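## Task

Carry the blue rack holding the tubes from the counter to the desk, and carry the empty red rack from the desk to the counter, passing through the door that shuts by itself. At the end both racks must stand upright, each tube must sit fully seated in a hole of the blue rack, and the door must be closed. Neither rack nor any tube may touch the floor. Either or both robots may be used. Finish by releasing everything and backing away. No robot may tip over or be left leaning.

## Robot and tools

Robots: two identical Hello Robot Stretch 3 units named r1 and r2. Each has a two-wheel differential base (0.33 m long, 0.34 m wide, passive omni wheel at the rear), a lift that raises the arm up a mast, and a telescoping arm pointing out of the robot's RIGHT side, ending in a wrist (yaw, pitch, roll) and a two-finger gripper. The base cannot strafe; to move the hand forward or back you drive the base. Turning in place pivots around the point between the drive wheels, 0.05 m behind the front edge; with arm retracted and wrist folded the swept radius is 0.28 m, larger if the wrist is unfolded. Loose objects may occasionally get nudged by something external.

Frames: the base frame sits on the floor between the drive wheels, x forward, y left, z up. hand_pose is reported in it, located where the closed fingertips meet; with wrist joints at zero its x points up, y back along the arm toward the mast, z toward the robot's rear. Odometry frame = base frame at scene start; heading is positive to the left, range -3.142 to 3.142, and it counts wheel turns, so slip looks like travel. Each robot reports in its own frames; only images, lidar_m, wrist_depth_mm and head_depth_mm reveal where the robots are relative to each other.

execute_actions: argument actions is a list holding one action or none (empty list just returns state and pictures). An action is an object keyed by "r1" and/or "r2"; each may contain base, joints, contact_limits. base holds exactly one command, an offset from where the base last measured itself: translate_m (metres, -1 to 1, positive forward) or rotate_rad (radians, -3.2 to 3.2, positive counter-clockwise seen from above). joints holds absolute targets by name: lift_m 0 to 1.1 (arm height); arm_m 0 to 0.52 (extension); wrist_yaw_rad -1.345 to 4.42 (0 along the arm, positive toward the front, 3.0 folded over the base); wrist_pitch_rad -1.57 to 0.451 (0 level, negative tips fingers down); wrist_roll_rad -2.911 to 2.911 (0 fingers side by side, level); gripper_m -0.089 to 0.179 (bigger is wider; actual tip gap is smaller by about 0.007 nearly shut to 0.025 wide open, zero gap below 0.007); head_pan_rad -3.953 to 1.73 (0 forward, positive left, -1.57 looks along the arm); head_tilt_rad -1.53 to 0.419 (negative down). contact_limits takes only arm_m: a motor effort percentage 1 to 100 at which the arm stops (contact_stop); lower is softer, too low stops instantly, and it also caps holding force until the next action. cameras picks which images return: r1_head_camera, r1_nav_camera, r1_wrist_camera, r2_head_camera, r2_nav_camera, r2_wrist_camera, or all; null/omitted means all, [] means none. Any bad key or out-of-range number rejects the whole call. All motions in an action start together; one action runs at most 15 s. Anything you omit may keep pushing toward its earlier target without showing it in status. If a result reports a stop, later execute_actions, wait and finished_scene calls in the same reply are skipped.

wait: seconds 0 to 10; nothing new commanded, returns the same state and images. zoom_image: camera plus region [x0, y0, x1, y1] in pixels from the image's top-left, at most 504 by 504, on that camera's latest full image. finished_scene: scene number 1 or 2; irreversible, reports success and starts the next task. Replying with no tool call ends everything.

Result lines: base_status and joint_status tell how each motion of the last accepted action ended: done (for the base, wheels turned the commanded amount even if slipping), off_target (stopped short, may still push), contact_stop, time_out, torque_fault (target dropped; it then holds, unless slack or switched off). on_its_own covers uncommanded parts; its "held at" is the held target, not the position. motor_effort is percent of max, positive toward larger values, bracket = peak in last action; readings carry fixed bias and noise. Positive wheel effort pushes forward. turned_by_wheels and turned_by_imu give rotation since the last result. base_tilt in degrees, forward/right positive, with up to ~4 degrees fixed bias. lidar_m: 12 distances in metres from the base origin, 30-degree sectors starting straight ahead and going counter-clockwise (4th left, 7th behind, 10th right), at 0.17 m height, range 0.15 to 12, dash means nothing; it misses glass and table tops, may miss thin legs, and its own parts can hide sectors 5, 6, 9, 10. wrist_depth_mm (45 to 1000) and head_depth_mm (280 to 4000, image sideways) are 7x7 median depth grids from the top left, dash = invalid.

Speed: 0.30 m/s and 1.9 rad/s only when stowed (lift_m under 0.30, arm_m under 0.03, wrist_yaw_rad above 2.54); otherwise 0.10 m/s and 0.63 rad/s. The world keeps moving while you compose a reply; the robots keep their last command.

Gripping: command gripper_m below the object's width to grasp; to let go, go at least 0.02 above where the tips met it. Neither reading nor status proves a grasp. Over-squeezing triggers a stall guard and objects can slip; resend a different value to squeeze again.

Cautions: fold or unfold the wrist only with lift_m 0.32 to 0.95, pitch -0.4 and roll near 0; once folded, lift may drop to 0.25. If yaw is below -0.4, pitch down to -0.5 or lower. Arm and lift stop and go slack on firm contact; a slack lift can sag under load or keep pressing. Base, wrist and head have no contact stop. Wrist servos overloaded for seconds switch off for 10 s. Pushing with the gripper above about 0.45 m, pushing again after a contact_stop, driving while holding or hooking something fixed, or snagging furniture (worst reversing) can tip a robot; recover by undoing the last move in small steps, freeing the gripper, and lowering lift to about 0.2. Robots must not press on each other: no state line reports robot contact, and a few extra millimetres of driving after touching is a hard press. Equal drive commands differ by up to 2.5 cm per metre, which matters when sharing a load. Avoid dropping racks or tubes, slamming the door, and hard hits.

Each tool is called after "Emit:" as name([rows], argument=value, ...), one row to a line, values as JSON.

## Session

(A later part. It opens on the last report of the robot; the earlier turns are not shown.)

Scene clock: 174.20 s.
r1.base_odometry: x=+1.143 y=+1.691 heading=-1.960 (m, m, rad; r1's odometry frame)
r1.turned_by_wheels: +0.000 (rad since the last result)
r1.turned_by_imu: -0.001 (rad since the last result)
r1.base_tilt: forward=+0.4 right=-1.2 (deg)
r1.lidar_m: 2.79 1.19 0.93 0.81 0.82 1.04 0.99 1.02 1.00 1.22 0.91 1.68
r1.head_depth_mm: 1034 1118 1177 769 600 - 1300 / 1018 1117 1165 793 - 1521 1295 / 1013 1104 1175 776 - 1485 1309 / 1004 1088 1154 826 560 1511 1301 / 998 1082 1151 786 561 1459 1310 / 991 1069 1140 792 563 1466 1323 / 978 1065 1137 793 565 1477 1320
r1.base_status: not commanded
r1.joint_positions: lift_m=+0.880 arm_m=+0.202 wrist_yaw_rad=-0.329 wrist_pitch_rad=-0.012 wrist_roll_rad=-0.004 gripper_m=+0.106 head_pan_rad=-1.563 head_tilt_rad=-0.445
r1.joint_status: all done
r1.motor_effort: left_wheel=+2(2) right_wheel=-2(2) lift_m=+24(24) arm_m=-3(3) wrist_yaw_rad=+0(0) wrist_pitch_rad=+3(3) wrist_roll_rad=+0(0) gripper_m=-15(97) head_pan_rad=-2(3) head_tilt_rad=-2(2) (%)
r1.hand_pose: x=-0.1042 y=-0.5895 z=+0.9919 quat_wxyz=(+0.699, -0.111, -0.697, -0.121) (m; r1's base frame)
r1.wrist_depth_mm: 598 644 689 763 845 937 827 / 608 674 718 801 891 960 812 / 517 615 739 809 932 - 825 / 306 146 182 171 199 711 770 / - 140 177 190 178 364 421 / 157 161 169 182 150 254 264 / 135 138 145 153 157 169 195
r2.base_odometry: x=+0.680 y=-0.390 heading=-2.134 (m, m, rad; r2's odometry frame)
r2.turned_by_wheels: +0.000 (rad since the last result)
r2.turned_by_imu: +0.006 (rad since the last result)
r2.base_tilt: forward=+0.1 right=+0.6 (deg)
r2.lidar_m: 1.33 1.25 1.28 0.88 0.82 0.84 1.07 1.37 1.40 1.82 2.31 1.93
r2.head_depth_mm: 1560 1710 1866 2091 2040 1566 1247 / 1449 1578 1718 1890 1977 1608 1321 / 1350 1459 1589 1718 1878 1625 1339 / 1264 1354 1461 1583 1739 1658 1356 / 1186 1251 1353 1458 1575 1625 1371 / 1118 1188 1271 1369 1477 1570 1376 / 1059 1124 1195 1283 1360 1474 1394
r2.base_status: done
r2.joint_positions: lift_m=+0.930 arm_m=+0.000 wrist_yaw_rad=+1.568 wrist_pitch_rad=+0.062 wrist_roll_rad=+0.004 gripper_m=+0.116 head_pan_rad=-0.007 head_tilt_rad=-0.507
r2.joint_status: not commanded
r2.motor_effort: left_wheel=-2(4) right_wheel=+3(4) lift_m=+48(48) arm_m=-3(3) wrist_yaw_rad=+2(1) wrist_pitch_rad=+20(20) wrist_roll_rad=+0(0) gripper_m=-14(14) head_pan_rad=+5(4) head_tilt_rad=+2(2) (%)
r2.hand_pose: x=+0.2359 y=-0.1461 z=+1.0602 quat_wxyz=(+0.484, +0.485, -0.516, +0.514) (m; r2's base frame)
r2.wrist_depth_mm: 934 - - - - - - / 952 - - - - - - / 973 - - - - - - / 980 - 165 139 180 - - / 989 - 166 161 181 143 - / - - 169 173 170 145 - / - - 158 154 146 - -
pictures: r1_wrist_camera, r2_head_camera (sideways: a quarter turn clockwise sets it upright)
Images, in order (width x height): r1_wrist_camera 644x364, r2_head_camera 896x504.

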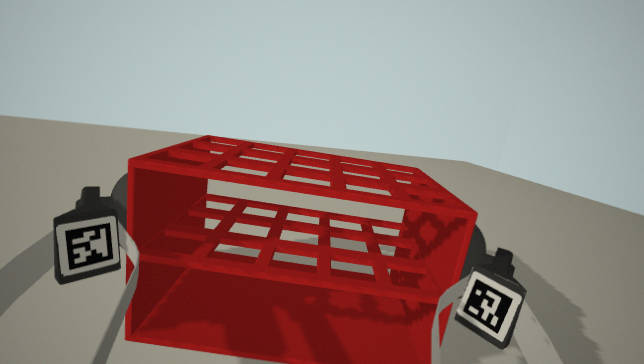

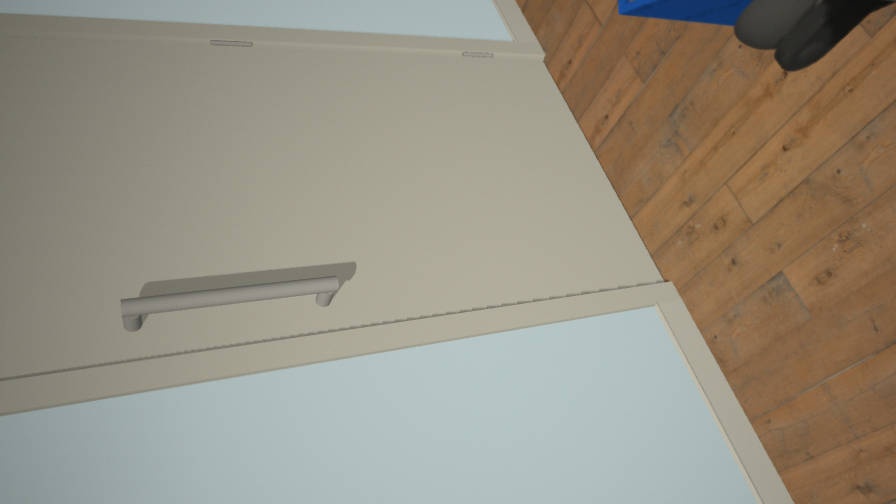

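Emit:
execute_actions([
  {"r1": {"joints": {"lift_m": 0.95}}},
], cameras=["r1_wrist_camera"])

Emit:
execute_actions([
  {"r1": {"base": {"translate_m": 0.27}, "joints": {"arm_m": 0.0, "head_pan_rad": 0.0}}},
], cameras=["r1_wrist_camera"])

Emit:
execute_actions([
  {"r1": {"base": {"rotate_rad": -1.57}, "joints": {"wrist_yaw_rad": 2.1}}},
], cameras=["r1_wrist_camera", "r1_nav_camera"])

Scene clock: 186.03 s.
r1.base_odometry: x=+1.143 y=+1.691 heading=-1.960 (m, m, rad; r1's odometry frame)
r1.turned_by_wheels: +0.000 (rad since the last result)
r1.turned_by_imu: -0.001 (rad since the last result)
r1.base_tilt: forward=+0.4 right=-1.2 (deg)
r1.lidar_m: 2.79 1.19 0.93 0.81 0.82 1.04 0.99 1.02 1.00 1.22 0.92 1.69
r1.head_depth_mm: 1038 1125 1178 867 511 1535 1293 / 1024 1101 1176 - 532 1539 1306 / 1015 1102 1167 - - 1505 1317 / 1011 1090 1159 830 560 1502 1307 / 1003 1082 1150 787 560 1476 1305 / 989 1073 1142 791 561 1468 1327 / 978 1066 1139 798 566 1475 1327
r1.base_status: not commanded
r1.joint_positions: lift_m=+0.950 arm_m=+0.202 wrist_yaw_rad=-0.329 wrist_pitch_rad=-0.023 wrist_roll_rad=-0.004 gripper_m=+0.106 head_pan_rad=-1.563 head_tilt_rad=-0.445
r1.joint_status: all done
r1.motor_effort: left_wheel=+1(2) right_wheel=-2(2) lift_m=+45(46) arm_m=-3(3) wrist_yaw_rad=+0(0) wrist_pitch_rad=+6(7) wrist_roll_rad=+0(0) gripper_m=-16(16) head_pan_rad=-3(4) head_tilt_rad=-2(2) (%)
r1.hand_pose: x=-0.1041 y=-0.5892 z=+1.0583 quat_wxyz=(+0.698, -0.107, -0.697, -0.125) (m; r1's base frame)
r1.wrist_depth_mm: 594 643 706 754 838 928 815 / 616 669 717 801 868 958 830 / 638 692 738 846 915 - 825 / 485 146 198 172 198 961 796 / - 140 181 200 175 571 723 / 252 165 170 183 152 404 422 / 215 150 149 154 159 274 313
r2.base_odometry: x=+0.680 y=-0.390 heading=-2.134 (m, m, rad; r2's odometry frame)
r2.turned_by_wheels: +0.000 (rad since the last result)
r2.turned_by_imu: +0.001 (rad since the last result)
r2.base_tilt: forward=+0.1 right=+0.6 (deg)
r2.lidar_m: 1.33 1.25 1.28 0.88 0.82 0.84 1.07 1.37 1.40 1.82 2.31 1.94
r2.head_depth_mm: 1549 1700 1869 2084 2001 1558 1244 / 1459 1558 1710 1878 1983 1608 1327 / 1352 1445 1572 1710 1884 1638 1342 / 1266 1353 1453 1584 1725 1646 1353 / 1186 1249 1343 1464 1573 1637 1357 / 1118 1190 1271 1369 1470 1560 1374 / 1059 1122 1193 1274 1366 1467 1382
r2.base_status: not commanded
r2.joint_positions: lift_m=+0.930 arm_m=+0.000 wrist_yaw_rad=+1.568 wrist_pitch_rad=+0.062 wrist_roll_rad=+0.004 gripper_m=+0.116 head_pan_rad=-0.007 head_tilt_rad=-0.507
r2.joint_status: not commanded
r2.motor_effort: left_wheel=-2(2) right_wheel=+2(2) lift_m=+47(47) arm_m=-3(3) wrist_yaw_rad=+2(1) wrist_pitch_rad=+20(20) wrist_roll_rad=+0(0) gripper_m=-15(14) head_pan_rad=+5(4) head_tilt_rad=+3(3) (%)
r2.hand_pose: x=+0.2359 y=-0.1461 z=+1.0602 quat_wxyz=(+0.484, +0.485, -0.516, +0.514) (m; r2's base frame)
r2.wrist_depth_mm: 956 - - - - - - / 942 - - - - - - / 931 - - - - - - / 971 - 164 138 180 - - / - - 166 160 180 143 - / - - 170 172 169 146 - / 995 - 157 155 146 - -
pictures: r1_wrist_camera
Images, in order (width x height): r1_wrist_camera 644x364.

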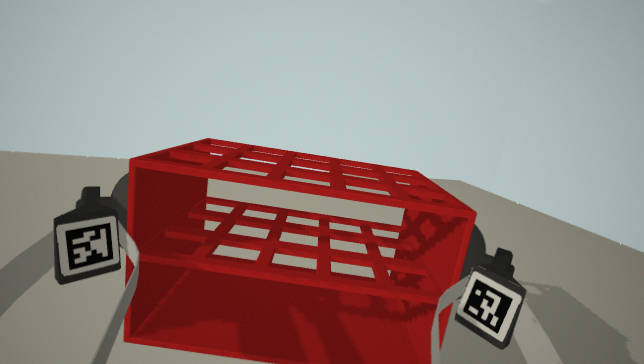

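Scene clock: 189.70 s.
r1.base_odometry: x=+1.041 y=+1.442 heading=-1.959 (m, m, rad; r1's odometry frame)
r1.turned_by_wheels: +0.000 (rad since the last result)
r1.turned_by_imu: -0.001 (rad since the last result)
r1.base_tilt: forward=+0.4 right=-1.2 (deg)
r1.lidar_m: 2.52 1.20 0.93 0.90 0.92 1.13 1.26 1.19 1.27 1.21 0.77 1.67
r1.head_depth_mm: 2156 2360 2530 2684 2025 1593 1292 / 2136 2340 2544 2715 2029 1585 1296 / 2132 2297 2506 2716 2061 1602 1304 / 2099 2270 2468 2682 2054 1608 1316 / 2072 2233 2454 2608 2068 1598 1310 / 2060 2251 2446 2620 2073 1616 1311 / 2051 2189 2405 2630 2101 1607 1324
r1.base_status: done
r1.joint_positions: lift_m=+0.950 arm_m=+0.000 wrist_yaw_rad=-0.330 wrist_pitch_rad=-0.024 wrist_roll_rad=-0.004 gripper_m=+0.106 head_pan_rad=-0.007 head_tilt_rad=-0.445
r1.joint_status: all done
r1.motor_effort: left_wheel=+2(3) right_wheel=-2(3) lift_m=+45(44) arm_m=-4(0) wrist_yaw_rad=+0(0) wrist_pitch_rad=+7(7) wrist_roll_rad=+0(0) gripper_m=-16(16) head_pan_rad=+2(33) head_tilt_rad=-2(2) (%)
r1.hand_pose: x=-0.1042 y=-0.3872 z=+1.0582 quat_wxyz=(+0.698, -0.107, -0.697, -0.125) (m; r1's base frame)
r1.wrist_depth_mm: 751 808 899 963 - - - / 789 836 898 991 - - - / 791 867 927 - - - - / 483 147 197 172 199 - - / - 140 180 200 174 565 656 / 256 165 171 184 151 404 420 / 216 150 149 154 159 275 342
r2.base_odometry: x=+0.680 y=-0.390 heading=-2.134 (m, m, rad; r2's odometry frame)
r2.turned_by_wheels: +0.000 (rad since the last result)
r2.turned_by_imu: +0.001 (rad since the last result)
r2.base_tilt: forward=+0.1 right=+0.6 (deg)
r2.lidar_m: 1.32 1.25 1.28 0.88 0.82 0.84 1.07 1.38 1.40 1.82 2.32 1.93
r2.head_depth_mm: 1556 1699 1869 2072 2026 1562 1254 / 1457 1588 1712 1880 1995 1616 1321 / 1354 1467 1572 1726 1872 1639 1335 / 1266 1359 1457 1577 1718 1654 1348 / 1192 1250 1358 1459 1579 1623 1367 / 1112 1187 1267 1365 1476 1565 1373 / 1061 1123 1194 1279 1368 1467 1400
r2.base_status: not commanded
r2.joint_positions: lift_m=+0.930 arm_m=+0.000 wrist_yaw_rad=+1.568 wrist_pitch_rad=+0.062 wrist_roll_rad=+0.004 gripper_m=+0.116 head_pan_rad=-0.007 head_tilt_rad=-0.507
r2.joint_status: not commanded
r2.motor_effort: left_wheel=-2(2) right_wheel=+2(2) lift_m=+48(48) arm_m=-2(3) wrist_yaw_rad=+1(2) wrist_pitch_rad=+20(20) wrist_roll_rad=+0(0) gripper_m=-14(14) head_pan_rad=+4(4) head_tilt_rad=+2(1) (%)
r2.hand_pose: x=+0.2359 y=-0.1461 z=+1.0602 quat_wxyz=(+0.484, +0.485, -0.516, +0.514) (m; r2's base frame)
r2.wrist_depth_mm: 950 - - - - - - / 972 - - - - - - / 989 - - - - - - / 973 - 164 138 179 - - / 979 - 166 160 179 143 - / - - 169 171 169 145 - / 976 - 156 154 145 - -
pictures: r1_wrist_camera
Images, in order (width x height): r1_wrist_camera 644x364.

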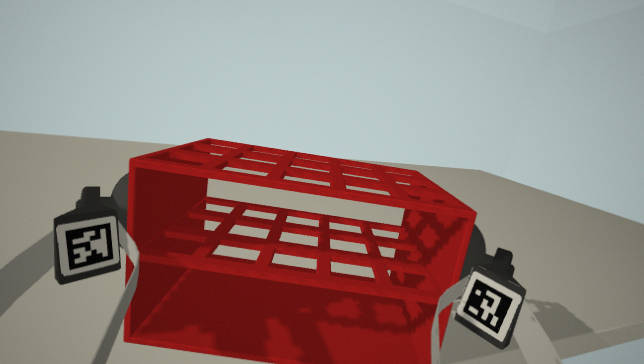

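Scene clock: 193.17 s.
r1.base_odometry: x=+1.041 y=+1.442 heading=+2.754 (m, m, rad; r1's odometry frame)
r1.turned_by_wheels: -1.570 (rad since the last result)
r1.turned_by_imu: -1.557 (rad since the last result)
r1.base_tilt: forward=+0.4 right=-1.3 (deg)
r1.lidar_m: 1.22 0.77 1.66 2.52 1.21 0.93 0.90 0.91 1.12 1.26 1.20 1.27
r1.head_depth_mm: 1031 1128 1179 767 553 1543 - / 1022 1111 1179 775 556 477 - / 1013 1096 1163 778 556 388 - / 999 1078 1149 780 559 481 - / 986 1070 1137 784 562 466 1353 / 978 1058 1132 791 564 484 1330 / 963 1041 1119 797 566 469 1051
r1.base_status: done
r1.joint_positions: lift_m=+0.950 arm_m=+0.000 wrist_yaw_rad=+2.098 wrist_pitch_rad=-0.024 wrist_roll_rad=-0.004 gripper_m=+0.106 head_pan_rad=-0.007 head_tilt_rad=-0.445
r1.joint_status: all done
r1.motor_effort: left_wheel=+2(5) right_wheel=-2(6) lift_m=+44(45) arm_m=-3(3) wrist_yaw_rad=+2(4) wrist_pitch_rad=+6(7) wrist_roll_rad=+0(0) gripper_m=-17(16) head_pan_rad=+3(2) head_tilt_rad=-2(2) (%)
r1.hand_pose: x=+0.1995 y=-0.0167 z=+1.0582 quat_wxyz=(+0.361, +0.616, -0.344, +0.610) (m; r1's base frame)
r1.wrist_depth_mm: - - - - - - 846 / - - - - - 994 889 / - - - - - - 908 / - 147 197 172 199 998 924 / - 140 180 199 174 572 658 / - 166 171 184 151 404 424 / - 150 148 154 160 - 310
r2.base_odometry: x=+0.680 y=-0.390 heading=-2.134 (m, m, rad; r2's odometry frame)
r2.turned_by_wheels: +0.000 (rad since the last result)
r2.turned_by_imu: +0.000 (rad since the last result)
r2.base_tilt: forward=+0.1 right=+0.5 (deg)
r2.lidar_m: 1.33 1.25 1.27 0.88 0.82 0.83 1.07 1.38 1.40 1.82 2.32 1.93
r2.head_depth_mm: 1570 1706 1867 2073 2028 1579 1250 / 1461 1583 1719 1876 1967 1614 1330 / 1353 1459 1580 1723 1867 1639 1333 / 1268 1356 1464 1589 1723 1660 1351 / 1193 1250 1341 1459 1581 1627 1362 / 1114 1187 1268 1365 1470 1566 1384 / 1063 1121 1205 1275 1368 1465 1388
r2.base_status: not commanded
r2.joint_positions: lift_m=+0.930 arm_m=+0.000 wrist_yaw_rad=+1.568 wrist_pitch_rad=+0.062 wrist_roll_rad=+0.004 gripper_m=+0.116 head_pan_rad=-0.007 head_tilt_rad=-0.507
r2.joint_status: not commanded
r2.motor_effort: left_wheel=-2(2) right_wheel=+2(2) lift_m=+48(48) arm_m=-3(2) wrist_yaw_rad=+2(2) wrist_pitch_rad=+20(20) wrist_roll_rad=+0(0) gripper_m=-14(14) head_pan_rad=+5(5) head_tilt_rad=+1(2) (%)
r2.hand_pose: x=+0.2359 y=-0.1461 z=+1.0602 quat_wxyz=(+0.484, +0.485, -0.516, +0.514) (m; r2's base frame)
r2.wrist_depth_mm: 961 - - - - - - / 958 - - - - - - / 952 - - - - - - / 976 - 164 139 179 - - / - - 166 160 179 143 - / - - 170 172 169 146 - / 981 - 158 155 146 - -
pictures: r1_nav_camera (sideways: a quarter turn counterclockwise sets it upright), r1_wrist_camera
Images, in order (width x height): r1_nav_camera 672x504, r1_wrist_camera 644x364.

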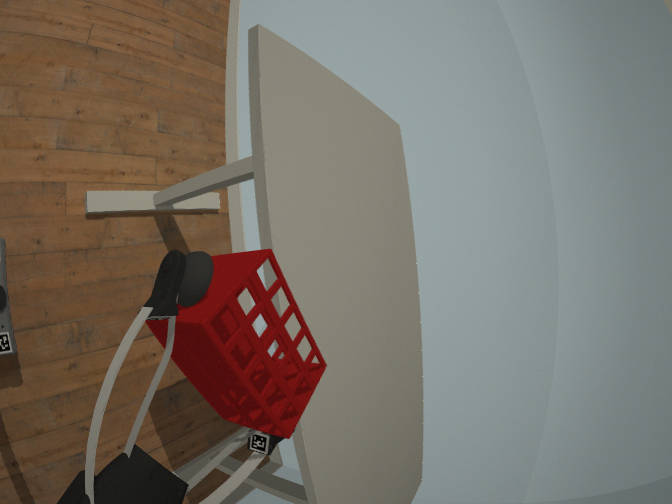

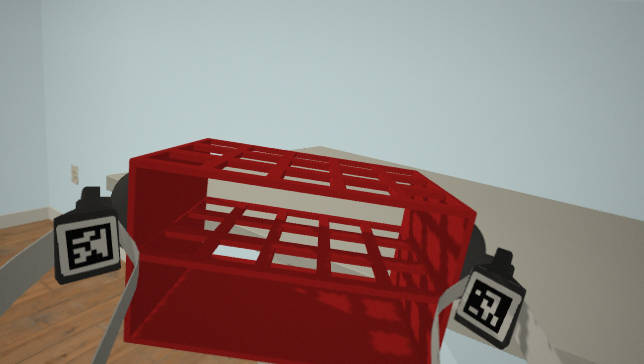

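Emit:
execute_actions([
  {"r1": {"base": {"translate_m": -0.86}, "joints": {"lift_m": 0.5}}},
], cameras=["r2_nav_camera"])

Scene clock: 204.67 s.
r1.base_odometry: x=+1.837 y=+1.116 heading=+2.754 (m, m, rad; r1's odometry frame)
r1.turned_by_wheels: +0.000 (rad since the last result)
r1.turned_by_imu: -0.001 (rad since the last result)
r1.base_tilt: forward=+0.4 right=-1.3 (deg)
r1.lidar_m: 1.61 2.13 2.61 0.41 1.99 0.41 0.28 0.26 0.27 0.34 1.34 1.77
r1.head_depth_mm: 1796 1951 1745 2349 2016 1583 1280 / 1768 1915 1756 2326 2050 1583 1302 / 1748 1910 1575 2271 2054 1599 1308 / 1741 1886 1605 2243 2046 1598 1305 / 1715 1848 1603 2211 2065 1610 1316 / 1688 1830 1594 2142 1993 1609 1313 / 1682 1827 1648 2190 2077 1612 1317
r1.base_status: done
r1.joint_positions: lift_m=+0.500 arm_m=+0.000 wrist_yaw_rad=+2.099 wrist_pitch_rad=-0.025 wrist_roll_rad=-0.004 gripper_m=+0.106 head_pan_rad=-0.007 head_tilt_rad=-0.448
r1.joint_status: all done
r1.motor_effort: left_wheel=+0(25) right_wheel=+0(27) lift_m=+29(40) arm_m=-3(3) wrist_yaw_rad=+1(2) wrist_pitch_rad=+7(7) wrist_roll_rad=+0(0) gripper_m=-17(16) head_pan_rad=+2(3) head_tilt_rad=-1(2) (%)
r1.hand_pose: x=+0.1993 y=-0.0165 z=+0.6086 quat_wxyz=(+0.361, +0.616, -0.343, +0.610) (m; r1's base frame)
r1.wrist_depth_mm: - - - - - - - / - - - - - - - / - - - - - - - / - 147 199 172 199 - - / - 140 181 205 174 - - / - 165 171 183 152 - - / 844 151 149 154 159 - -
r2.base_odometry: x=+0.680 y=-0.390 heading=-2.134 (m, m, rad; r2's odometry frame)
r2.turned_by_wheels: +0.000 (rad since the last result)
r2.turned_by_imu: +0.002 (rad since the last result)
r2.base_tilt: forward=+0.2 right=+0.6 (deg)
r2.lidar_m: 1.08 1.25 1.27 0.88 0.82 0.84 1.07 1.38 1.40 1.82 2.32 1.93
r2.head_depth_mm: 1539 1669 1863 2069 2032 1572 1241 / 939 990 1074 1263 1410 1508 1323 / 3089 3347 3647 2464 1834 1625 1334 / 3422 3573 3899 2857 2114 1654 1351 / 3294 3424 3803 1475 1583 1630 1371 / 1117 1192 1274 1367 1481 1571 1380 / 1060 1122 1196 1275 1370 1467 1393
r2.base_status: not commanded
r2.joint_positions: lift_m=+0.930 arm_m=+0.000 wrist_yaw_rad=+1.568 wrist_pitch_rad=+0.062 wrist_roll_rad=+0.004 gripper_m=+0.116 head_pan_rad=-0.007 head_tilt_rad=-0.507
r2.joint_status: not commanded
r2.motor_effort: left_wheel=-2(2) right_wheel=+2(2) lift_m=+48(48) arm_m=-3(3) wrist_yaw_rad=+2(2) wrist_pitch_rad=+20(20) wrist_roll_rad=+0(0) gripper_m=-14(14) head_pan_rad=+5(4) head_tilt_rad=+2(3) (%)
r2.hand_pose: x=+0.2359 y=-0.1461 z=+1.0602 quat_wxyz=(+0.484, +0.485, -0.516, +0.514) (m; r2's base frame)
r2.wrist_depth_mm: - - - - - - - / 956 - - - - - - / 975 - - - - - - / 950 - 164 138 179 - - / 975 - 166 160 180 143 - / - - 170 172 169 145 - / 993 - 158 154 145 - -
pictures: r2_nav_camera (sideways: a quarter turn counterclockwise sets it upright)
Images, in order (width x height): r2_nav_camera 672x504.

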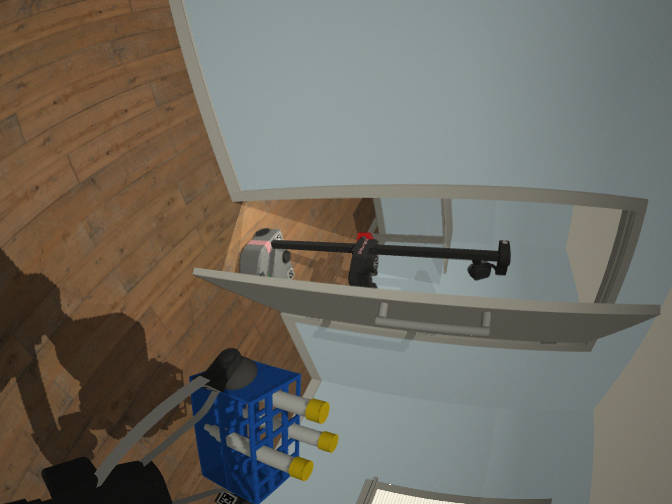

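Emit:
execute_actions([
  {"r1": {"base": {"translate_m": -0.85}}},
], cameras=["r2_nav_camera", "r1_nav_camera"])

Scene clock: 215.97 s.
r1.base_odometry: x=+2.624 y=+0.795 heading=+2.754 (m, m, rad; r1's odometry frame)
r1.turned_by_wheels: +0.000 (rad since the last result)
r1.turned_by_imu: -0.002 (rad since the last result)
r1.base_tilt: forward=+0.4 right=-1.3 (deg)
r1.lidar_m: 2.45 0.87 1.07 1.82 1.86 1.94 1.85 1.90 1.40 0.24 0.27 0.43
r1.head_depth_mm: 2577 2680 2855 2769 1868 1075 1044 / 2485 2653 2944 2765 2040 1590 1300 / 2514 2652 2967 2810 2040 1599 1309 / 2465 2587 2937 2848 2059 1581 1308 / 2472 2569 2901 2844 2053 1607 1307 / 2393 2557 2814 2736 2063 1608 1314 / 2376 2610 2819 2877 2069 1611 1286
r1.base_status: done
r1.joint_positions: lift_m=+0.500 arm_m=+0.000 wrist_yaw_rad=+2.103 wrist_pitch_rad=-0.025 wrist_roll_rad=-0.004 gripper_m=+0.106 head_pan_rad=-0.007 head_tilt_rad=-0.448
r1.joint_status: not commanded
r1.motor_effort: left_wheel=+1(8) right_wheel=-1(9) lift_m=+29(29) arm_m=-1(3) wrist_yaw_rad=-3(12) wrist_pitch_rad=+7(7) wrist_roll_rad=+0(0) gripper_m=-16(16) head_pan_rad=+3(2) head_tilt_rad=-1(1) (%)
r1.hand_pose: x=+0.1989 y=-0.0154 z=+0.6086 quat_wxyz=(+0.360, +0.617, -0.342, +0.611) (m; r1's base frame)
r1.wrist_depth_mm: - - 877 - - - - / - - 888 - - - - / - - 903 - - - - / - 147 198 173 198 - - / - 140 180 205 175 - - / 974 165 171 185 152 - - / 830 151 148 154 160 - -
r2.base_odometry: x=+0.680 y=-0.390 heading=-2.134 (m, m, rad; r2's odometry frame)
r2.turned_by_wheels: +0.000 (rad since the last result)
r2.turned_by_imu: +0.002 (rad since the last result)
r2.base_tilt: forward=+0.2 right=+0.5 (deg)
r2.lidar_m: 1.33 1.25 1.27 0.88 0.82 0.83 1.07 1.38 1.40 1.82 2.32 0.92
r2.head_depth_mm: 1503 1605 1729 1856 1925 1567 1253 / 2764 2993 3257 2742 2056 1617 1326 / 3072 3429 3722 2899 2119 1628 1341 / 3463 3717 3938 2990 2122 1656 1350 / 3340 3474 3805 1478 1583 1616 1364 / 1121 1186 1269 1366 1467 1562 1375 / 1059 1121 1201 1268 1366 1460 1389
r2.base_status: not commanded
r2.joint_positions: lift_m=+0.930 arm_m=+0.000 wrist_yaw_rad=+1.568 wrist_pitch_rad=+0.062 wrist_roll_rad=+0.004 gripper_m=+0.116 head_pan_rad=-0.007 head_tilt_rad=-0.507
r2.joint_status: not commanded
r2.motor_effort: left_wheel=-2(2) right_wheel=+2(2) lift_m=+47(48) arm_m=-3(3) wrist_yaw_rad=+1(1) wrist_pitch_rad=+20(20) wrist_roll_rad=+0(0) gripper_m=-14(14) head_pan_rad=+5(4) head_tilt_rad=+3(2) (%)
r2.hand_pose: x=+0.2359 y=-0.1461 z=+1.0602 quat_wxyz=(+0.484, +0.485, -0.516, +0.514) (m; r2's base frame)
r2.wrist_depth_mm: 935 - - - - 906 - / 962 - - - - 951 - / 965 - - - - - - / 983 - 164 139 179 - - / 998 - 166 161 180 142 - / - - 169 173 170 145 - / 987 - 157 154 145 696 -
pictures: r1_nav_camera (sideways: a quarter turn counterclockwise sets it upright), r2_nav_camera (sideways: a quarter turn counterclockwise sets it upright)
Images, in order (width x height): r1_nav_camera 672x504, r2_nav_camera 672x504.

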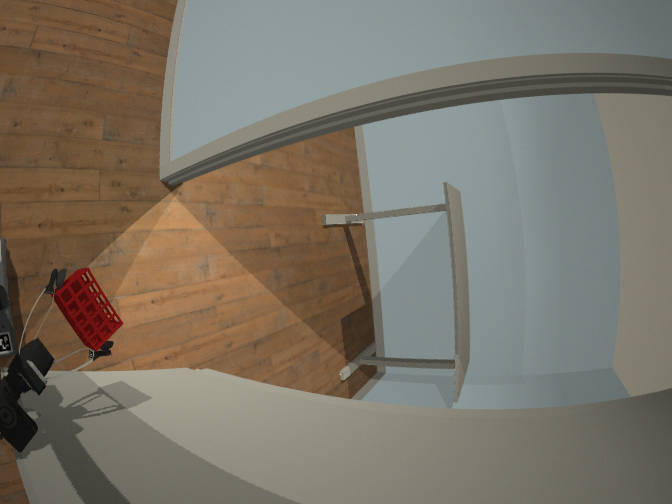

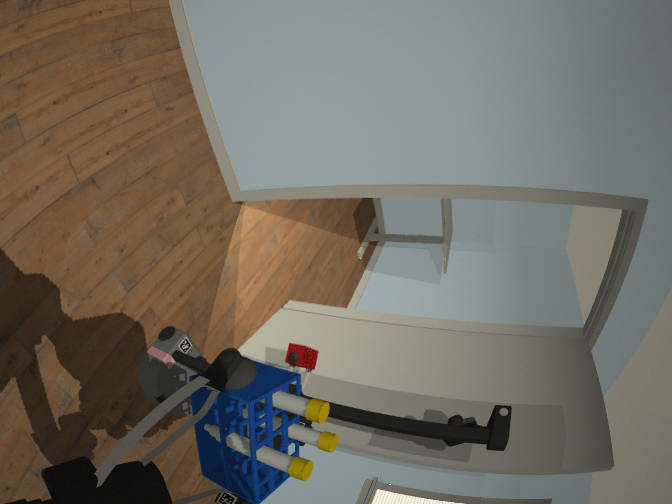

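Emit:
execute_actions([
  {"r1": {"base": {"translate_m": 0.12}}},
], cameras=[])

Emit:
execute_actions([
  {"r1": {"base": {"rotate_rad": 1.57}}},
], cameras=["r2_nav_camera"])

Scene clock: 238.47 s.
r1.base_odometry: x=+2.513 y=+0.840 heading=+2.754 (m, m, rad; r1's odometry frame)
r1.turned_by_wheels: +0.000 (rad since the last result)
r1.turned_by_imu: -0.001 (rad since the last result)
r1.base_tilt: forward=+0.3 right=-1.2 (deg)
r1.lidar_m: 2.33 0.77 0.91 1.83 1.88 2.06 1.97 1.97 0.24 0.24 0.27 0.45
r1.head_depth_mm: 2405 2571 2783 2684 2045 1534 1211 / 2402 2543 2880 2828 2031 1596 1300 / 2372 2529 2825 2854 2038 1594 1297 / 2364 2518 2731 2836 2071 1598 1309 / 2346 2476 2779 2864 2061 1601 1315 / 2299 2469 2659 2744 2068 1616 1310 / 2273 2479 2656 2845 2071 1621 1315
r1.base_status: done
r1.joint_positions: lift_m=+0.500 arm_m=+0.000 wrist_yaw_rad=+2.101 wrist_pitch_rad=-0.025 wrist_roll_rad=-0.004 gripper_m=+0.106 head_pan_rad=-0.007 head_tilt_rad=-0.448
r1.joint_status: not commanded
r1.motor_effort: left_wheel=+0(4) right_wheel=-1(5) lift_m=+29(29) arm_m=-1(1) wrist_yaw_rad=-1(3) wrist_pitch_rad=+7(7) wrist_roll_rad=+0(0) gripper_m=-16(17) head_pan_rad=+3(3) head_tilt_rad=-1(1) (%)
r1.hand_pose: x=+0.1991 y=-0.0158 z=+0.6086 quat_wxyz=(+0.360, +0.616, -0.343, +0.611) (m; r1's base frame)
r1.wrist_depth_mm: - 871 733 - - - - / - 913 767 - - - - / - 921 762 - - - - / - 148 198 172 200 - - / - 140 180 206 174 - - / 966 165 170 184 152 - - / 844 151 148 154 159 - -
r2.base_odometry: x=+0.680 y=-0.390 heading=-2.134 (m, m, rad; r2's odometry frame)
r2.turned_by_wheels: +0.000 (rad since the last result)
r2.turned_by_imu: +0.001 (rad since the last result)
r2.base_tilt: forward=+0.1 right=+0.6 (deg)
r2.lidar_m: 1.33 1.25 1.27 0.88 0.82 0.84 1.07 1.38 1.40 1.82 2.32 0.98
r2.head_depth_mm: 1504 1603 1725 1765 1897 1566 1247 / 2770 3004 3291 2712 2060 1597 1318 / 3098 3397 3746 2897 2088 1623 1333 / 3481 3636 3995 2975 2145 1647 1346 / 3288 3470 3797 1475 1583 1628 1360 / 1121 1184 1272 1362 1470 1568 1375 / 1058 1121 1194 1278 1365 1455 1394
r2.base_status: not commanded
r2.joint_positions: lift_m=+0.930 arm_m=+0.000 wrist_yaw_rad=+1.568 wrist_pitch_rad=+0.062 wrist_roll_rad=+0.004 gripper_m=+0.116 head_pan_rad=-0.007 head_tilt_rad=-0.507
r2.joint_status: not commanded
r2.motor_effort: left_wheel=-2(2) right_wheel=+2(2) lift_m=+47(48) arm_m=-3(4) wrist_yaw_rad=+1(2) wrist_pitch_rad=+19(20) wrist_roll_rad=+0(0) gripper_m=-14(14) head_pan_rad=+5(5) head_tilt_rad=+2(3) (%)
r2.hand_pose: x=+0.2359 y=-0.1461 z=+1.0602 quat_wxyz=(+0.484, +0.485, -0.516, +0.514) (m; r2's base frame)
r2.wrist_depth_mm: 954 - - - - - - / 969 - - - - - - / 998 - - - - - - / 992 - 163 138 180 - - / 983 - 167 160 180 143 - / - - 170 172 169 145 - / - - 158 154 145 - -
pictures: none
No camera images: the call's "cameras" was empty. Leave "cameras" out to get every camera's image.

Scene clock: 241.90 s.
r1.base_odometry: x=+2.513 y=+0.840 heading=-1.959 (m, m, rad; r1's odometry frame)
r1.turned_by_wheels: +1.570 (rad since the last result)
r1.turned_by_imu: +1.554 (rad since the last result)
r1.base_tilt: forward=+0.4 right=-1.3 (deg)
r1.lidar_m: 1.83 1.12 2.06 1.97 1.95 0.28 0.28 0.31 0.49 2.33 0.77 0.92
r1.head_depth_mm: 1420 1478 1509 1563 1617 1539 1306 / 1890 1953 2023 2134 1960 1579 1303 / 2056 2237 2440 2610 2045 1606 1304 / 2058 2217 2349 2078 2046 1603 1310 / 2015 2195 1814 1951 2067 1617 1311 / 2022 2184 1810 1931 2041 1588 1314 / 1987 2161 1760 1904 2023 1605 1314
r1.base_status: done
r1.joint_positions: lift_m=+0.500 arm_m=+0.000 wrist_yaw_rad=+2.101 wrist_pitch_rad=-0.025 wrist_roll_rad=-0.004 gripper_m=+0.106 head_pan_rad=-0.007 head_tilt_rad=-0.448
r1.joint_status: not commanded
r1.motor_effort: left_wheel=-2(18) right_wheel=+1(17) lift_m=+29(29) arm_m=-1(1) wrist_yaw_rad=+0(1) wrist_pitch_rad=+7(7) wrist_roll_rad=+0(0) gripper_m=-16(17) head_pan_rad=+2(3) head_tilt_rad=-1(1) (%)
r1.hand_pose: x=+0.1992 y=-0.0159 z=+0.6085 quat_wxyz=(+0.360, +0.616, -0.343, +0.610) (m; r1's base frame)
r1.wrist_depth_mm: - - - - - - - / - - - - - - - / - - - - - - - / - 147 198 171 201 - - / - 140 180 204 174 - - / 980 164 171 183 152 - - / 831 150 148 154 159 - -
r2.base_odometry: x=+0.680 y=-0.390 heading=-2.134 (m, m, rad; r2's odometry frame)
r2.turned_by_wheels: +0.000 (rad since the last result)
r2.turned_by_imu: +0.000 (rad since the last result)
r2.base_tilt: forward=+0.1 right=+0.6 (deg)
r2.lidar_m: 1.33 1.25 1.27 0.88 0.82 0.83 1.07 1.38 1.40 1.82 2.31 1.11
r2.head_depth_mm: 1505 1600 1738 1840 1154 1506 1251 / 2787 3018 3236 2702 2046 1613 1318 / 3106 3416 3710 2910 2101 1635 1329 / 3485 3659 3970 2957 2136 1647 1358 / 3297 3454 3820 1477 1589 1624 1360 / 1117 1187 1267 1365 1460 1572 1378 / 1060 1123 1198 1281 1363 1469 1387
r2.base_status: not commanded
r2.joint_positions: lift_m=+0.930 arm_m=+0.000 wrist_yaw_rad=+1.568 wrist_pitch_rad=+0.062 wrist_roll_rad=+0.004 gripper_m=+0.116 head_pan_rad=-0.007 head_tilt_rad=-0.507
r2.joint_status: not commanded
r2.motor_effort: left_wheel=-2(2) right_wheel=+2(2) lift_m=+47(48) arm_m=-2(2) wrist_yaw_rad=+3(3) wrist_pitch_rad=+20(20) wrist_roll_rad=+0(0) gripper_m=-15(14) head_pan_rad=+5(4) head_tilt_rad=+2(2) (%)
r2.hand_pose: x=+0.2359 y=-0.1461 z=+1.0602 quat_wxyz=(+0.484, +0.485, -0.516, +0.514) (m; r2's base frame)
r2.wrist_depth_mm: 959 - - - - 899 - / 927 - - - - 979 - / 997 - - - - - - / 993 - 164 138 181 965 - / 985 - 166 161 181 143 - / - - 171 172 169 145 - / 990 - 158 154 146 - -
pictures: r2_nav_camera (sideways: a quarter turn counterclockwise sets it upright)
Images, in order (width x height): r2_nav_camera 672x504.

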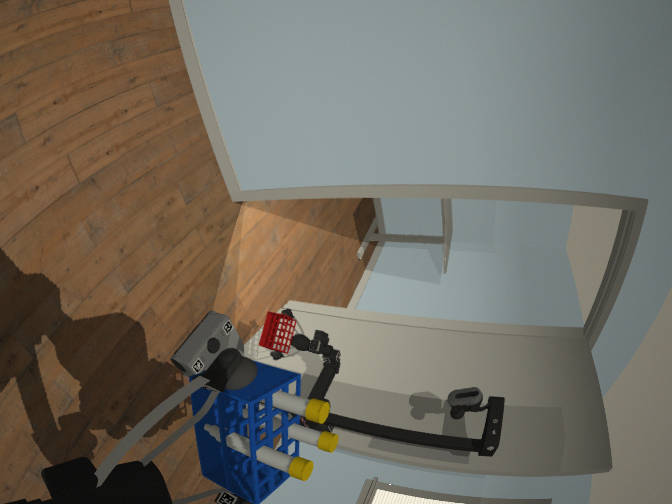

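Emit:
execute_actions([
  {"r1": {"base": {"translate_m": -0.13}}},
], cameras=[])

Emit:
execute_actions([
  {"r1": {"base": {"rotate_rad": 1.58}}},
], cameras=["r2_nav_camera"])

Scene clock: 247.10 s.
r1.base_odometry: x=+2.562 y=+0.961 heading=-1.960 (m, m, rad; r1's odometry frame)
r1.turned_by_wheels: +0.000 (rad since the last result)
r1.turned_by_imu: -0.001 (rad since the last result)
r1.base_tilt: forward=+0.4 right=-1.2 (deg)
r1.lidar_m: 1.96 1.23 2.06 1.96 1.76 0.29 0.28 0.29 0.40 2.35 0.85 0.92
r1.head_depth_mm: 1428 1478 1521 1571 1617 1535 1295 / 1886 1961 2060 2146 1969 1585 1309 / 2208 2380 2599 2732 2038 1585 1305 / 2168 2364 2493 2597 2055 1586 1312 / 2163 2314 1935 2095 2061 1597 1311 / 2121 2292 1910 2056 2056 1611 1319 / 2098 2265 1881 2038 2083 1564 1319
r1.base_status: done
r1.joint_positions: lift_m=+0.500 arm_m=+0.000 wrist_yaw_rad=+2.101 wrist_pitch_rad=-0.025 wrist_roll_rad=-0.004 gripper_m=+0.106 head_pan_rad=-0.007 head_tilt_rad=-0.448
r1.joint_status: not commanded
r1.motor_effort: left_wheel=-3(9) right_wheel=+0(4) lift_m=+29(29) arm_m=-1(1) wrist_yaw_rad=+0(1) wrist_pitch_rad=+7(7) wrist_roll_rad=+0(0) gripper_m=-16(16) head_pan_rad=+2(2) head_tilt_rad=-1(1) (%)
r1.hand_pose: x=+0.1992 y=-0.0159 z=+0.6085 quat_wxyz=(+0.360, +0.616, -0.343, +0.610) (m; r1's base frame)
r1.wrist_depth_mm: - - - - - - - / - - - - - - - / - - - - - - - / - 147 199 172 199 - - / - 140 179 205 175 - - / 969 165 172 184 152 - - / 849 150 149 154 159 - -
r2.base_odometry: x=+0.680 y=-0.390 heading=-2.134 (m, m, rad; r2's odometry frame)
r2.turned_by_wheels: +0.000 (rad since the last result)
r2.turned_by_imu: +0.001 (rad since the last result)
r2.base_tilt: forward=+0.2 right=+0.6 (deg)
r2.lidar_m: 1.33 1.25 1.28 0.88 0.82 0.83 1.07 1.38 1.40 1.83 2.32 1.23
r2.head_depth_mm: 1524 1623 1754 1894 1968 1570 1244 / 2766 2998 3274 2722 2062 1603 1323 / 3091 3394 3729 2905 2083 1628 1329 / 3469 3702 3949 2982 2120 1655 1343 / 3359 3498 3779 1477 1584 1628 1368 / 1114 1186 1269 1370 1468 1568 1376 / 1060 1125 1203 1275 1365 1468 1394
r2.base_status: not commanded
r2.joint_positions: lift_m=+0.930 arm_m=+0.000 wrist_yaw_rad=+1.568 wrist_pitch_rad=+0.062 wrist_roll_rad=+0.004 gripper_m=+0.116 head_pan_rad=-0.007 head_tilt_rad=-0.507
r2.joint_status: not commanded
r2.motor_effort: left_wheel=-2(2) right_wheel=+2(2) lift_m=+48(48) arm_m=-3(3) wrist_yaw_rad=+2(1) wrist_pitch_rad=+20(20) wrist_roll_rad=+0(0) gripper_m=-14(14) head_pan_rad=+5(5) head_tilt_rad=+2(3) (%)
r2.hand_pose: x=+0.2359 y=-0.1461 z=+1.0602 quat_wxyz=(+0.484, +0.485, -0.516, +0.514) (m; r2's base frame)
r2.wrist_depth_mm: 953 - - - - 940 - / 959 - - - - - - / 954 - - - - - - / - - 164 138 180 - - / - - 167 160 180 143 - / - - 171 174 170 145 - / 988 - 157 154 146 - -
pictures: none
No camera images: the call's "cameras" was empty. Leave "cameras" out to get every camera's image.

Scene clock: 251.13 s.
r1.base_odometry: x=+2.562 y=+0.961 heading=-0.380 (m, m, rad; r1's odometry frame)
r1.turned_by_wheels: +1.580 (rad since the last result)
r1.turned_by_imu: +1.564 (rad since the last result)
r1.base_tilt: forward=+0.3 right=-1.3 (deg)
r1.lidar_m: 1.96 0.22 0.18 0.18 0.19 0.31 2.35 0.85 0.94 1.96 1.23 2.05
r1.head_depth_mm: 1670 1809 2001 2200 2015 1585 1299 / 1654 1798 1969 2188 2024 1586 1299 / 1652 1782 1963 2151 2040 1606 1312 / 1611 1764 1933 2116 2042 1593 1305 / 1620 1746 1911 2121 2046 1597 1309 / 1608 1751 1905 2086 2079 1612 1322 / 1611 1725 1867 2046 2078 1613 1315
r1.base_status: done
r1.joint_positions: lift_m=+0.500 arm_m=+0.000 wrist_yaw_rad=+2.100 wrist_pitch_rad=-0.025 wrist_roll_rad=-0.004 gripper_m=+0.106 head_pan_rad=-0.006 head_tilt_rad=-0.449
r1.joint_status: not commanded
r1.motor_effort: left_wheel=-2(10) right_wheel=+2(6) lift_m=+29(29) arm_m=-1(1) wrist_yaw_rad=+0(0) wrist_pitch_rad=+7(7) wrist_roll_rad=+0(0) gripper_m=-16(16) head_pan_rad=+2(3) head_tilt_rad=-1(1) (%)
r1.hand_pose: x=+0.1993 y=-0.0160 z=+0.6085 quat_wxyz=(+0.360, +0.616, -0.343, +0.610) (m; r1's base frame)
r1.wrist_depth_mm: 201 - - - - - - / 207 - - - - - - / 213 - - - - - - / 218 147 199 172 200 - - / - 140 181 204 176 - - / 237 165 170 184 151 - - / 245 150 149 154 159 - -
r2.base_odometry: x=+0.680 y=-0.390 heading=-2.134 (m, m, rad; r2's odometry frame)
r2.turned_by_wheels: +0.000 (rad since the last result)
r2.turned_by_imu: +0.001 (rad since the last result)
r2.base_tilt: forward=+0.1 right=+0.6 (deg)
r2.lidar_m: 1.33 1.25 1.28 0.88 0.82 0.84 1.07 1.38 1.40 1.82 2.31 1.23
r2.head_depth_mm: 1503 1605 1725 1868 1936 1505 1248 / 2769 2983 3289 2736 2037 1608 1323 / 3115 3409 3756 2912 2084 1628 1340 / 3479 3695 3939 2994 2127 1650 1353 / 3337 3461 3769 1483 1582 1631 1365 / 1117 1194 1274 1363 1460 1566 1378 / 1058 1123 1192 1279 1360 1469 1387
r2.base_status: not commanded
r2.joint_positions: lift_m=+0.930 arm_m=+0.000 wrist_yaw_rad=+1.568 wrist_pitch_rad=+0.062 wrist_roll_rad=+0.004 gripper_m=+0.116 head_pan_rad=-0.007 head_tilt_rad=-0.507
r2.joint_status: not commanded
r2.motor_effort: left_wheel=-2(2) right_wheel=+2(2) lift_m=+48(48) arm_m=-3(3) wrist_yaw_rad=+1(2) wrist_pitch_rad=+20(20) wrist_roll_rad=+0(0) gripper_m=-14(14) head_pan_rad=+5(4) head_tilt_rad=+2(2) (%)
r2.hand_pose: x=+0.2359 y=-0.1461 z=+1.0602 quat_wxyz=(+0.484, +0.485, -0.516, +0.514) (m; r2's base frame)
r2.wrist_depth_mm: 937 - - - - - - / 931 - - - - - - / 976 - - - - - - / - - 163 139 180 - - / - - 166 159 181 143 - / - - 170 173 170 145 - / 992 - 158 154 146 - -
pictures: r2_nav_camera (sideways: a quarter turn counterclockwise sets it upright)
Images, in order (width x height): r2_nav_camera 672x504.

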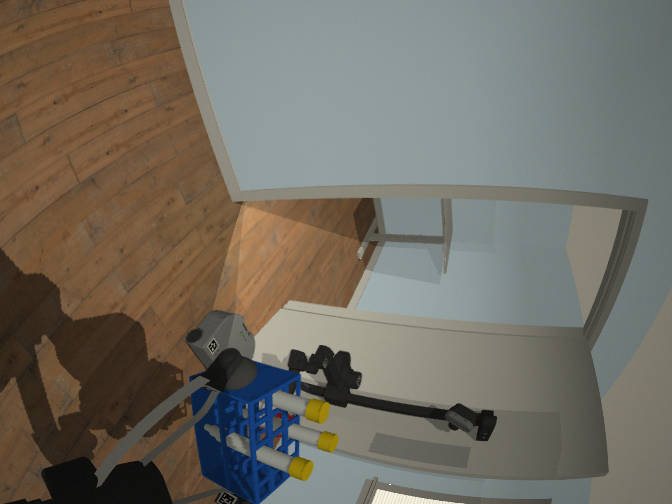

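Emit:
execute_actions([
  {"r1": {"base": {"translate_m": 0.3}, "joints": {"wrist_yaw_rad": 1.8}}, "r2": {"base": {"translate_m": 0.6}}},
], cameras=["r2_nav_camera"])

Scene clock: 265.57 s.
r1.base_odometry: x=+2.841 y=+0.850 heading=-0.380 (m, m, rad; r1's odometry frame)
r1.turned_by_wheels: +0.000 (rad since the last result)
r1.turned_by_imu: -0.002 (rad since the last result)
r1.base_tilt: forward=+0.5 right=-1.3 (deg)
r1.lidar_m: 1.67 1.71 1.25 1.20 0.21 0.26 2.64 1.10 0.78 0.78 2.01 1.73
r1.head_depth_mm: 1399 1534 1677 1846 1949 1590 1303 / 1401 1523 1655 1839 1943 1594 1300 / 1388 1501 1650 1817 1969 1592 1299 / 1375 1490 1637 1796 1943 1615 1302 / 1369 1474 1613 1770 1893 1607 1315 / 1347 1471 1610 1767 1902 1599 1303 / 1345 1464 1573 1742 1895 1622 1315
r1.base_status: done
r1.joint_positions: lift_m=+0.500 arm_m=+0.000 wrist_yaw_rad=+1.801 wrist_pitch_rad=-0.025 wrist_roll_rad=-0.004 gripper_m=+0.106 head_pan_rad=-0.006 head_tilt_rad=-0.449
r1.joint_status: all done
r1.motor_effort: left_wheel=-1(5) right_wheel=+0(7) lift_m=+29(29) arm_m=-1(1) wrist_yaw_rad=-2(4) wrist_pitch_rad=+7(7) wrist_roll_rad=+0(0) gripper_m=-16(15) head_pan_rad=+2(2) head_tilt_rad=+0(1) (%)
r1.hand_pose: x=+0.2274 y=-0.0867 z=+0.6085 quat_wxyz=(+0.447, +0.558, -0.431, +0.550) (m; r1's base frame)
r1.wrist_depth_mm: - - - - - - - / - - - - - - - / - - - - - - - / - 147 199 172 200 - - / - 140 181 204 174 - - / - 165 171 185 152 - - / 833 151 147 155 160 - -
r2.base_odometry: x=+0.360 y=-0.898 heading=-2.134 (m, m, rad; r2's odometry frame)
r2.turned_by_wheels: +0.000 (rad since the last result)
r2.turned_by_imu: +0.006 (rad since the last result)
r2.base_tilt: forward=+0.2 right=+0.6 (deg)
r2.lidar_m: 2.62 0.76 0.77 1.00 1.17 1.19 1.53 1.87 1.91 2.09 0.78 1.02
r2.head_depth_mm: 2142 2306 2438 2568 1876 1561 1245 / 2378 2550 2808 2832 2068 1611 1322 / 2658 2918 3208 2944 2089 1619 1339 / 2945 3104 3354 2960 2132 1655 1353 / 2819 2936 3259 3053 2167 1619 1122 / 2677 2808 2978 802 853 924 1018 / 2463 652 695 748 802 862 938
r2.base_status: done
r2.joint_positions: lift_m=+0.930 arm_m=+0.000 wrist_yaw_rad=+1.568 wrist_pitch_rad=+0.062 wrist_roll_rad=+0.004 gripper_m=+0.116 head_pan_rad=-0.007 head_tilt_rad=-0.507
r2.joint_status: not commanded
r2.motor_effort: left_wheel=-2(3) right_wheel=+3(5) lift_m=+48(48) arm_m=-3(3) wrist_yaw_rad=+2(2) wrist_pitch_rad=+20(20) wrist_roll_rad=+0(0) gripper_m=-15(14) head_pan_rad=+5(4) head_tilt_rad=+2(1) (%)
r2.hand_pose: x=+0.2359 y=-0.1461 z=+1.0602 quat_wxyz=(+0.484, +0.485, -0.516, +0.514) (m; r2's base frame)
r2.wrist_depth_mm: 575 638 - - - 816 644 / 584 644 - - - 840 643 / 599 660 - - - 847 656 / 616 669 164 139 179 817 679 / 612 664 166 160 180 143 687 / 616 - 170 172 170 145 671 / 611 691 158 155 146 832 753
pictures: r2_nav_camera (sideways: a quarter turn counterclockwise sets it upright)
Images, in order (width x height): r2_nav_camera 672x504.

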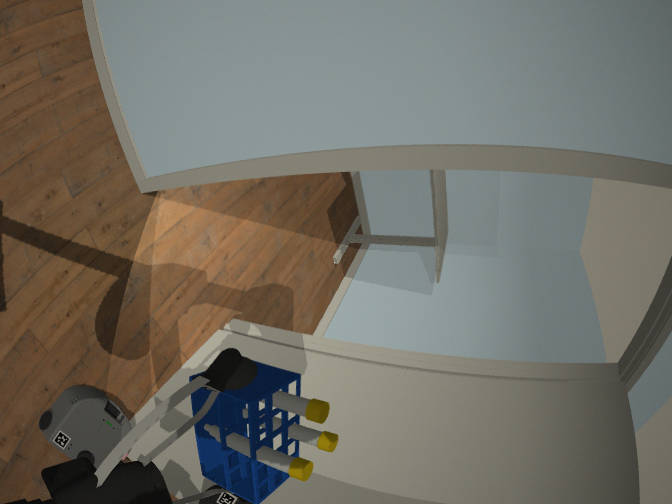

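Emit:
execute_actions([
  {"r2": {"base": {"translate_m": 0.7}}},
], cameras=["r2_nav_camera"])

Scene clock: 275.70 s.
r1.base_odometry: x=+2.841 y=+0.850 heading=-0.380 (m, m, rad; r1's odometry frame)
r1.turned_by_wheels: +0.000 (rad since the last result)
r1.turned_by_imu: -0.002 (rad since the last result)
r1.base_tilt: forward=+0.4 right=-1.2 (deg)
r1.lidar_m: 1.66 1.71 1.25 1.20 0.22 0.26 2.65 0.86 1.36 1.95 2.01 1.73
r1.head_depth_mm: 1403 1543 1680 1854 1966 1588 1290 / 1399 1507 1650 1821 1964 1590 1308 / 1390 1506 1635 1815 1952 1589 1305 / 1376 1472 1619 1808 1920 1596 1307 / 1362 1483 1613 1774 1899 1595 1314 / 1355 1466 1590 1738 1901 1598 1308 / 1350 1442 1582 1745 1885 1606 1312
r1.base_status: not commanded
r1.joint_positions: lift_m=+0.500 arm_m=+0.000 wrist_yaw_rad=+1.801 wrist_pitch_rad=-0.025 wrist_roll_rad=-0.004 gripper_m=+0.106 head_pan_rad=-0.006 head_tilt_rad=-0.449
r1.joint_status: not commanded
r1.motor_effort: left_wheel=-2(1) right_wheel=+0(1) lift_m=+29(29) arm_m=-1(1) wrist_yaw_rad=-1(1) wrist_pitch_rad=+7(7) wrist_roll_rad=+0(0) gripper_m=-16(16) head_pan_rad=+2(3) head_tilt_rad=+0(1) (%)
r1.hand_pose: x=+0.2274 y=-0.0867 z=+0.6085 quat_wxyz=(+0.447, +0.558, -0.431, +0.550) (m; r1's base frame)
r1.wrist_depth_mm: - - - - - - - / - - - - - - - / - - - - - - - / - 147 198 173 198 - - / - 140 181 205 176 - - / 993 165 171 184 151 - - / 827 151 148 154 159 - -
r2.base_odometry: x=-0.014 y=-1.490 heading=-2.134 (m, m, rad; r2's odometry frame)
r2.turned_by_wheels: +0.000 (rad since the last result)
r2.turned_by_imu: +0.007 (rad since the last result)
r2.base_tilt: forward=+0.1 right=+0.6 (deg)
r2.lidar_m: 2.12 1.82 0.21 0.21 0.54 1.60 2.06 2.45 0.86 0.67 0.66 0.71
r2.head_depth_mm: 1714 1821 1988 2141 2026 1579 1239 / 1898 2027 2234 2456 2076 1613 1323 / 2145 2300 2560 2652 2096 1635 1331 / 2382 2497 2341 2778 2131 1652 1348 / 2236 2371 2558 2718 2146 1681 1368 / 2111 2232 2107 2556 2203 1693 1382 / 1996 2117 2117 2408 2227 1726 1390
r2.base_status: done
r2.joint_positions: lift_m=+0.930 arm_m=+0.000 wrist_yaw_rad=+1.568 wrist_pitch_rad=+0.062 wrist_roll_rad=+0.004 gripper_m=+0.116 head_pan_rad=-0.007 head_tilt_rad=-0.507
r2.joint_status: not commanded
r2.motor_effort: left_wheel=-2(3) right_wheel=+2(5) lift_m=+48(48) arm_m=-3(3) wrist_yaw_rad=+2(2) wrist_pitch_rad=+20(20) wrist_roll_rad=+0(0) gripper_m=-14(14) head_pan_rad=+4(5) head_tilt_rad=+3(2) (%)
r2.hand_pose: x=+0.2359 y=-0.1461 z=+1.0602 quat_wxyz=(+0.484, +0.485, -0.516, +0.514) (m; r2's base frame)
r2.wrist_depth_mm: - - - - - 537 404 / - - - - - 548 405 / - - - - - 556 423 / - - 164 139 179 525 421 / - - 166 161 179 143 426 / - - 170 147 169 145 423 / - - 158 155 145 558 462
pictures: r2_nav_camera (sideways: a quarter turn counterclockwise sets it upright)
Images, in order (width x height): r2_nav_camera 672x504.

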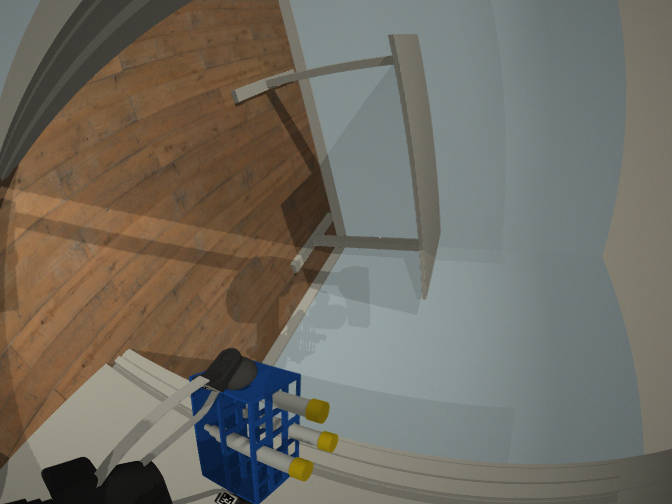

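Emit:
execute_actions([
  {"r2": {"base": {"translate_m": 0.95}, "joints": {"lift_m": 1.0}}},
], cameras=["r2_nav_camera"])

Scene clock: 290.70 s.
r1.base_odometry: x=+2.841 y=+0.850 heading=-0.380 (m, m, rad; r1's odometry frame)
r1.turned_by_wheels: +0.000 (rad since the last result)
r1.turned_by_imu: -0.003 (rad since the last result)
r1.base_tilt: forward=+0.4 right=-1.3 (deg)
r1.lidar_m: 1.66 1.72 1.25 1.20 0.21 0.26 1.57 1.10 1.36 1.95 2.01 1.73
r1.head_depth_mm: 1404 1543 1673 1843 1968 1574 1286 / 1403 1524 1649 1825 1944 1581 1303 / 1378 1498 1647 1827 1951 1595 1304 / 1366 1494 1628 1795 1922 1597 1303 / 1373 1475 1626 1766 1893 1603 1312 / 1355 1464 1588 1750 1886 1600 1309 / 1338 1449 1567 1734 1880 1615 1317
r1.base_status: not commanded
r1.joint_positions: lift_m=+0.500 arm_m=+0.000 wrist_yaw_rad=+1.801 wrist_pitch_rad=-0.025 wrist_roll_rad=-0.004 gripper_m=+0.106 head_pan_rad=-0.006 head_tilt_rad=-0.449
r1.joint_status: not commanded
r1.motor_effort: left_wheel=-1(1) right_wheel=+0(1) lift_m=+29(29) arm_m=-1(1) wrist_yaw_rad=-1(1) wrist_pitch_rad=+7(7) wrist_roll_rad=+0(0) gripper_m=-16(15) head_pan_rad=+2(2) head_tilt_rad=-1(1) (%)
r1.hand_pose: x=+0.2274 y=-0.0867 z=+0.6085 quat_wxyz=(+0.447, +0.558, -0.431, +0.550) (m; r1's base frame)
r1.wrist_depth_mm: - - - - - - - / - - - - - - - / - - - - - - - / - 148 199 173 199 - - / - 140 181 206 175 - - / 960 164 170 184 152 - - / 825 150 148 154 159 - -
r2.base_odometry: x=-0.521 y=-2.293 heading=-2.134 (m, m, rad; r2's odometry frame)
r2.turned_by_wheels: +0.000 (rad since the last result)
r2.turned_by_imu: +0.009 (rad since the last result)
r2.base_tilt: forward=+0.1 right=+0.6 (deg)
r2.lidar_m: 1.29 1.52 1.14 2.05 2.50 0.83 0.87 0.76 0.54 0.67 1.06 1.09
r2.head_depth_mm: 1134 1222 1278 1425 1580 1508 1307 / 1261 1366 1247 1628 1807 1600 1325 / 1426 1571 1265 1461 1906 1622 1335 / 1535 1648 1317 1429 2035 1651 1346 / 1440 1541 1365 928 1927 1672 1366 / 1365 1453 1430 875 1808 1707 1376 / 1294 1380 1405 856 1672 1718 1391
r2.base_status: done
r2.joint_positions: lift_m=+1.000 arm_m=+0.000 wrist_yaw_rad=+1.568 wrist_pitch_rad=+0.062 wrist_roll_rad=+0.004 gripper_m=+0.116 head_pan_rad=-0.007 head_tilt_rad=-0.507
r2.joint_status: all done
r2.motor_effort: left_wheel=-2(3) right_wheel=+2(5) lift_m=+48(47) arm_m=-3(3) wrist_yaw_rad=+2(1) wrist_pitch_rad=+20(20) wrist_roll_rad=+0(0) gripper_m=-14(14) head_pan_rad=+5(5) head_tilt_rad=+2(3) (%)
r2.hand_pose: x=+0.2359 y=-0.1461 z=+1.1303 quat_wxyz=(+0.484, +0.484, -0.516, +0.514) (m; r2's base frame)
r2.wrist_depth_mm: - - - - - 829 680 / - - - - - 859 691 / - - - - - 862 712 / - - 164 139 181 853 732 / 847 811 167 160 180 142 729 / 624 - 169 172 169 146 725 / - - 157 155 145 878 813
pictures: r2_nav_camera (sideways: a quarter turn counterclockwise sets it upright)
Images, in order (width x height): r2_nav_camera 672x504.

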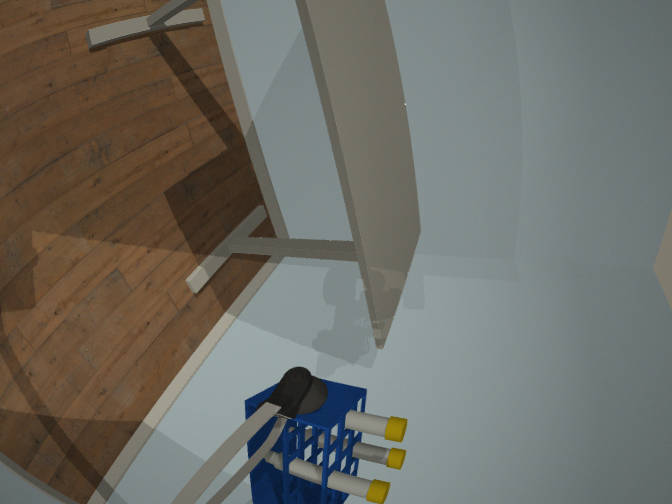

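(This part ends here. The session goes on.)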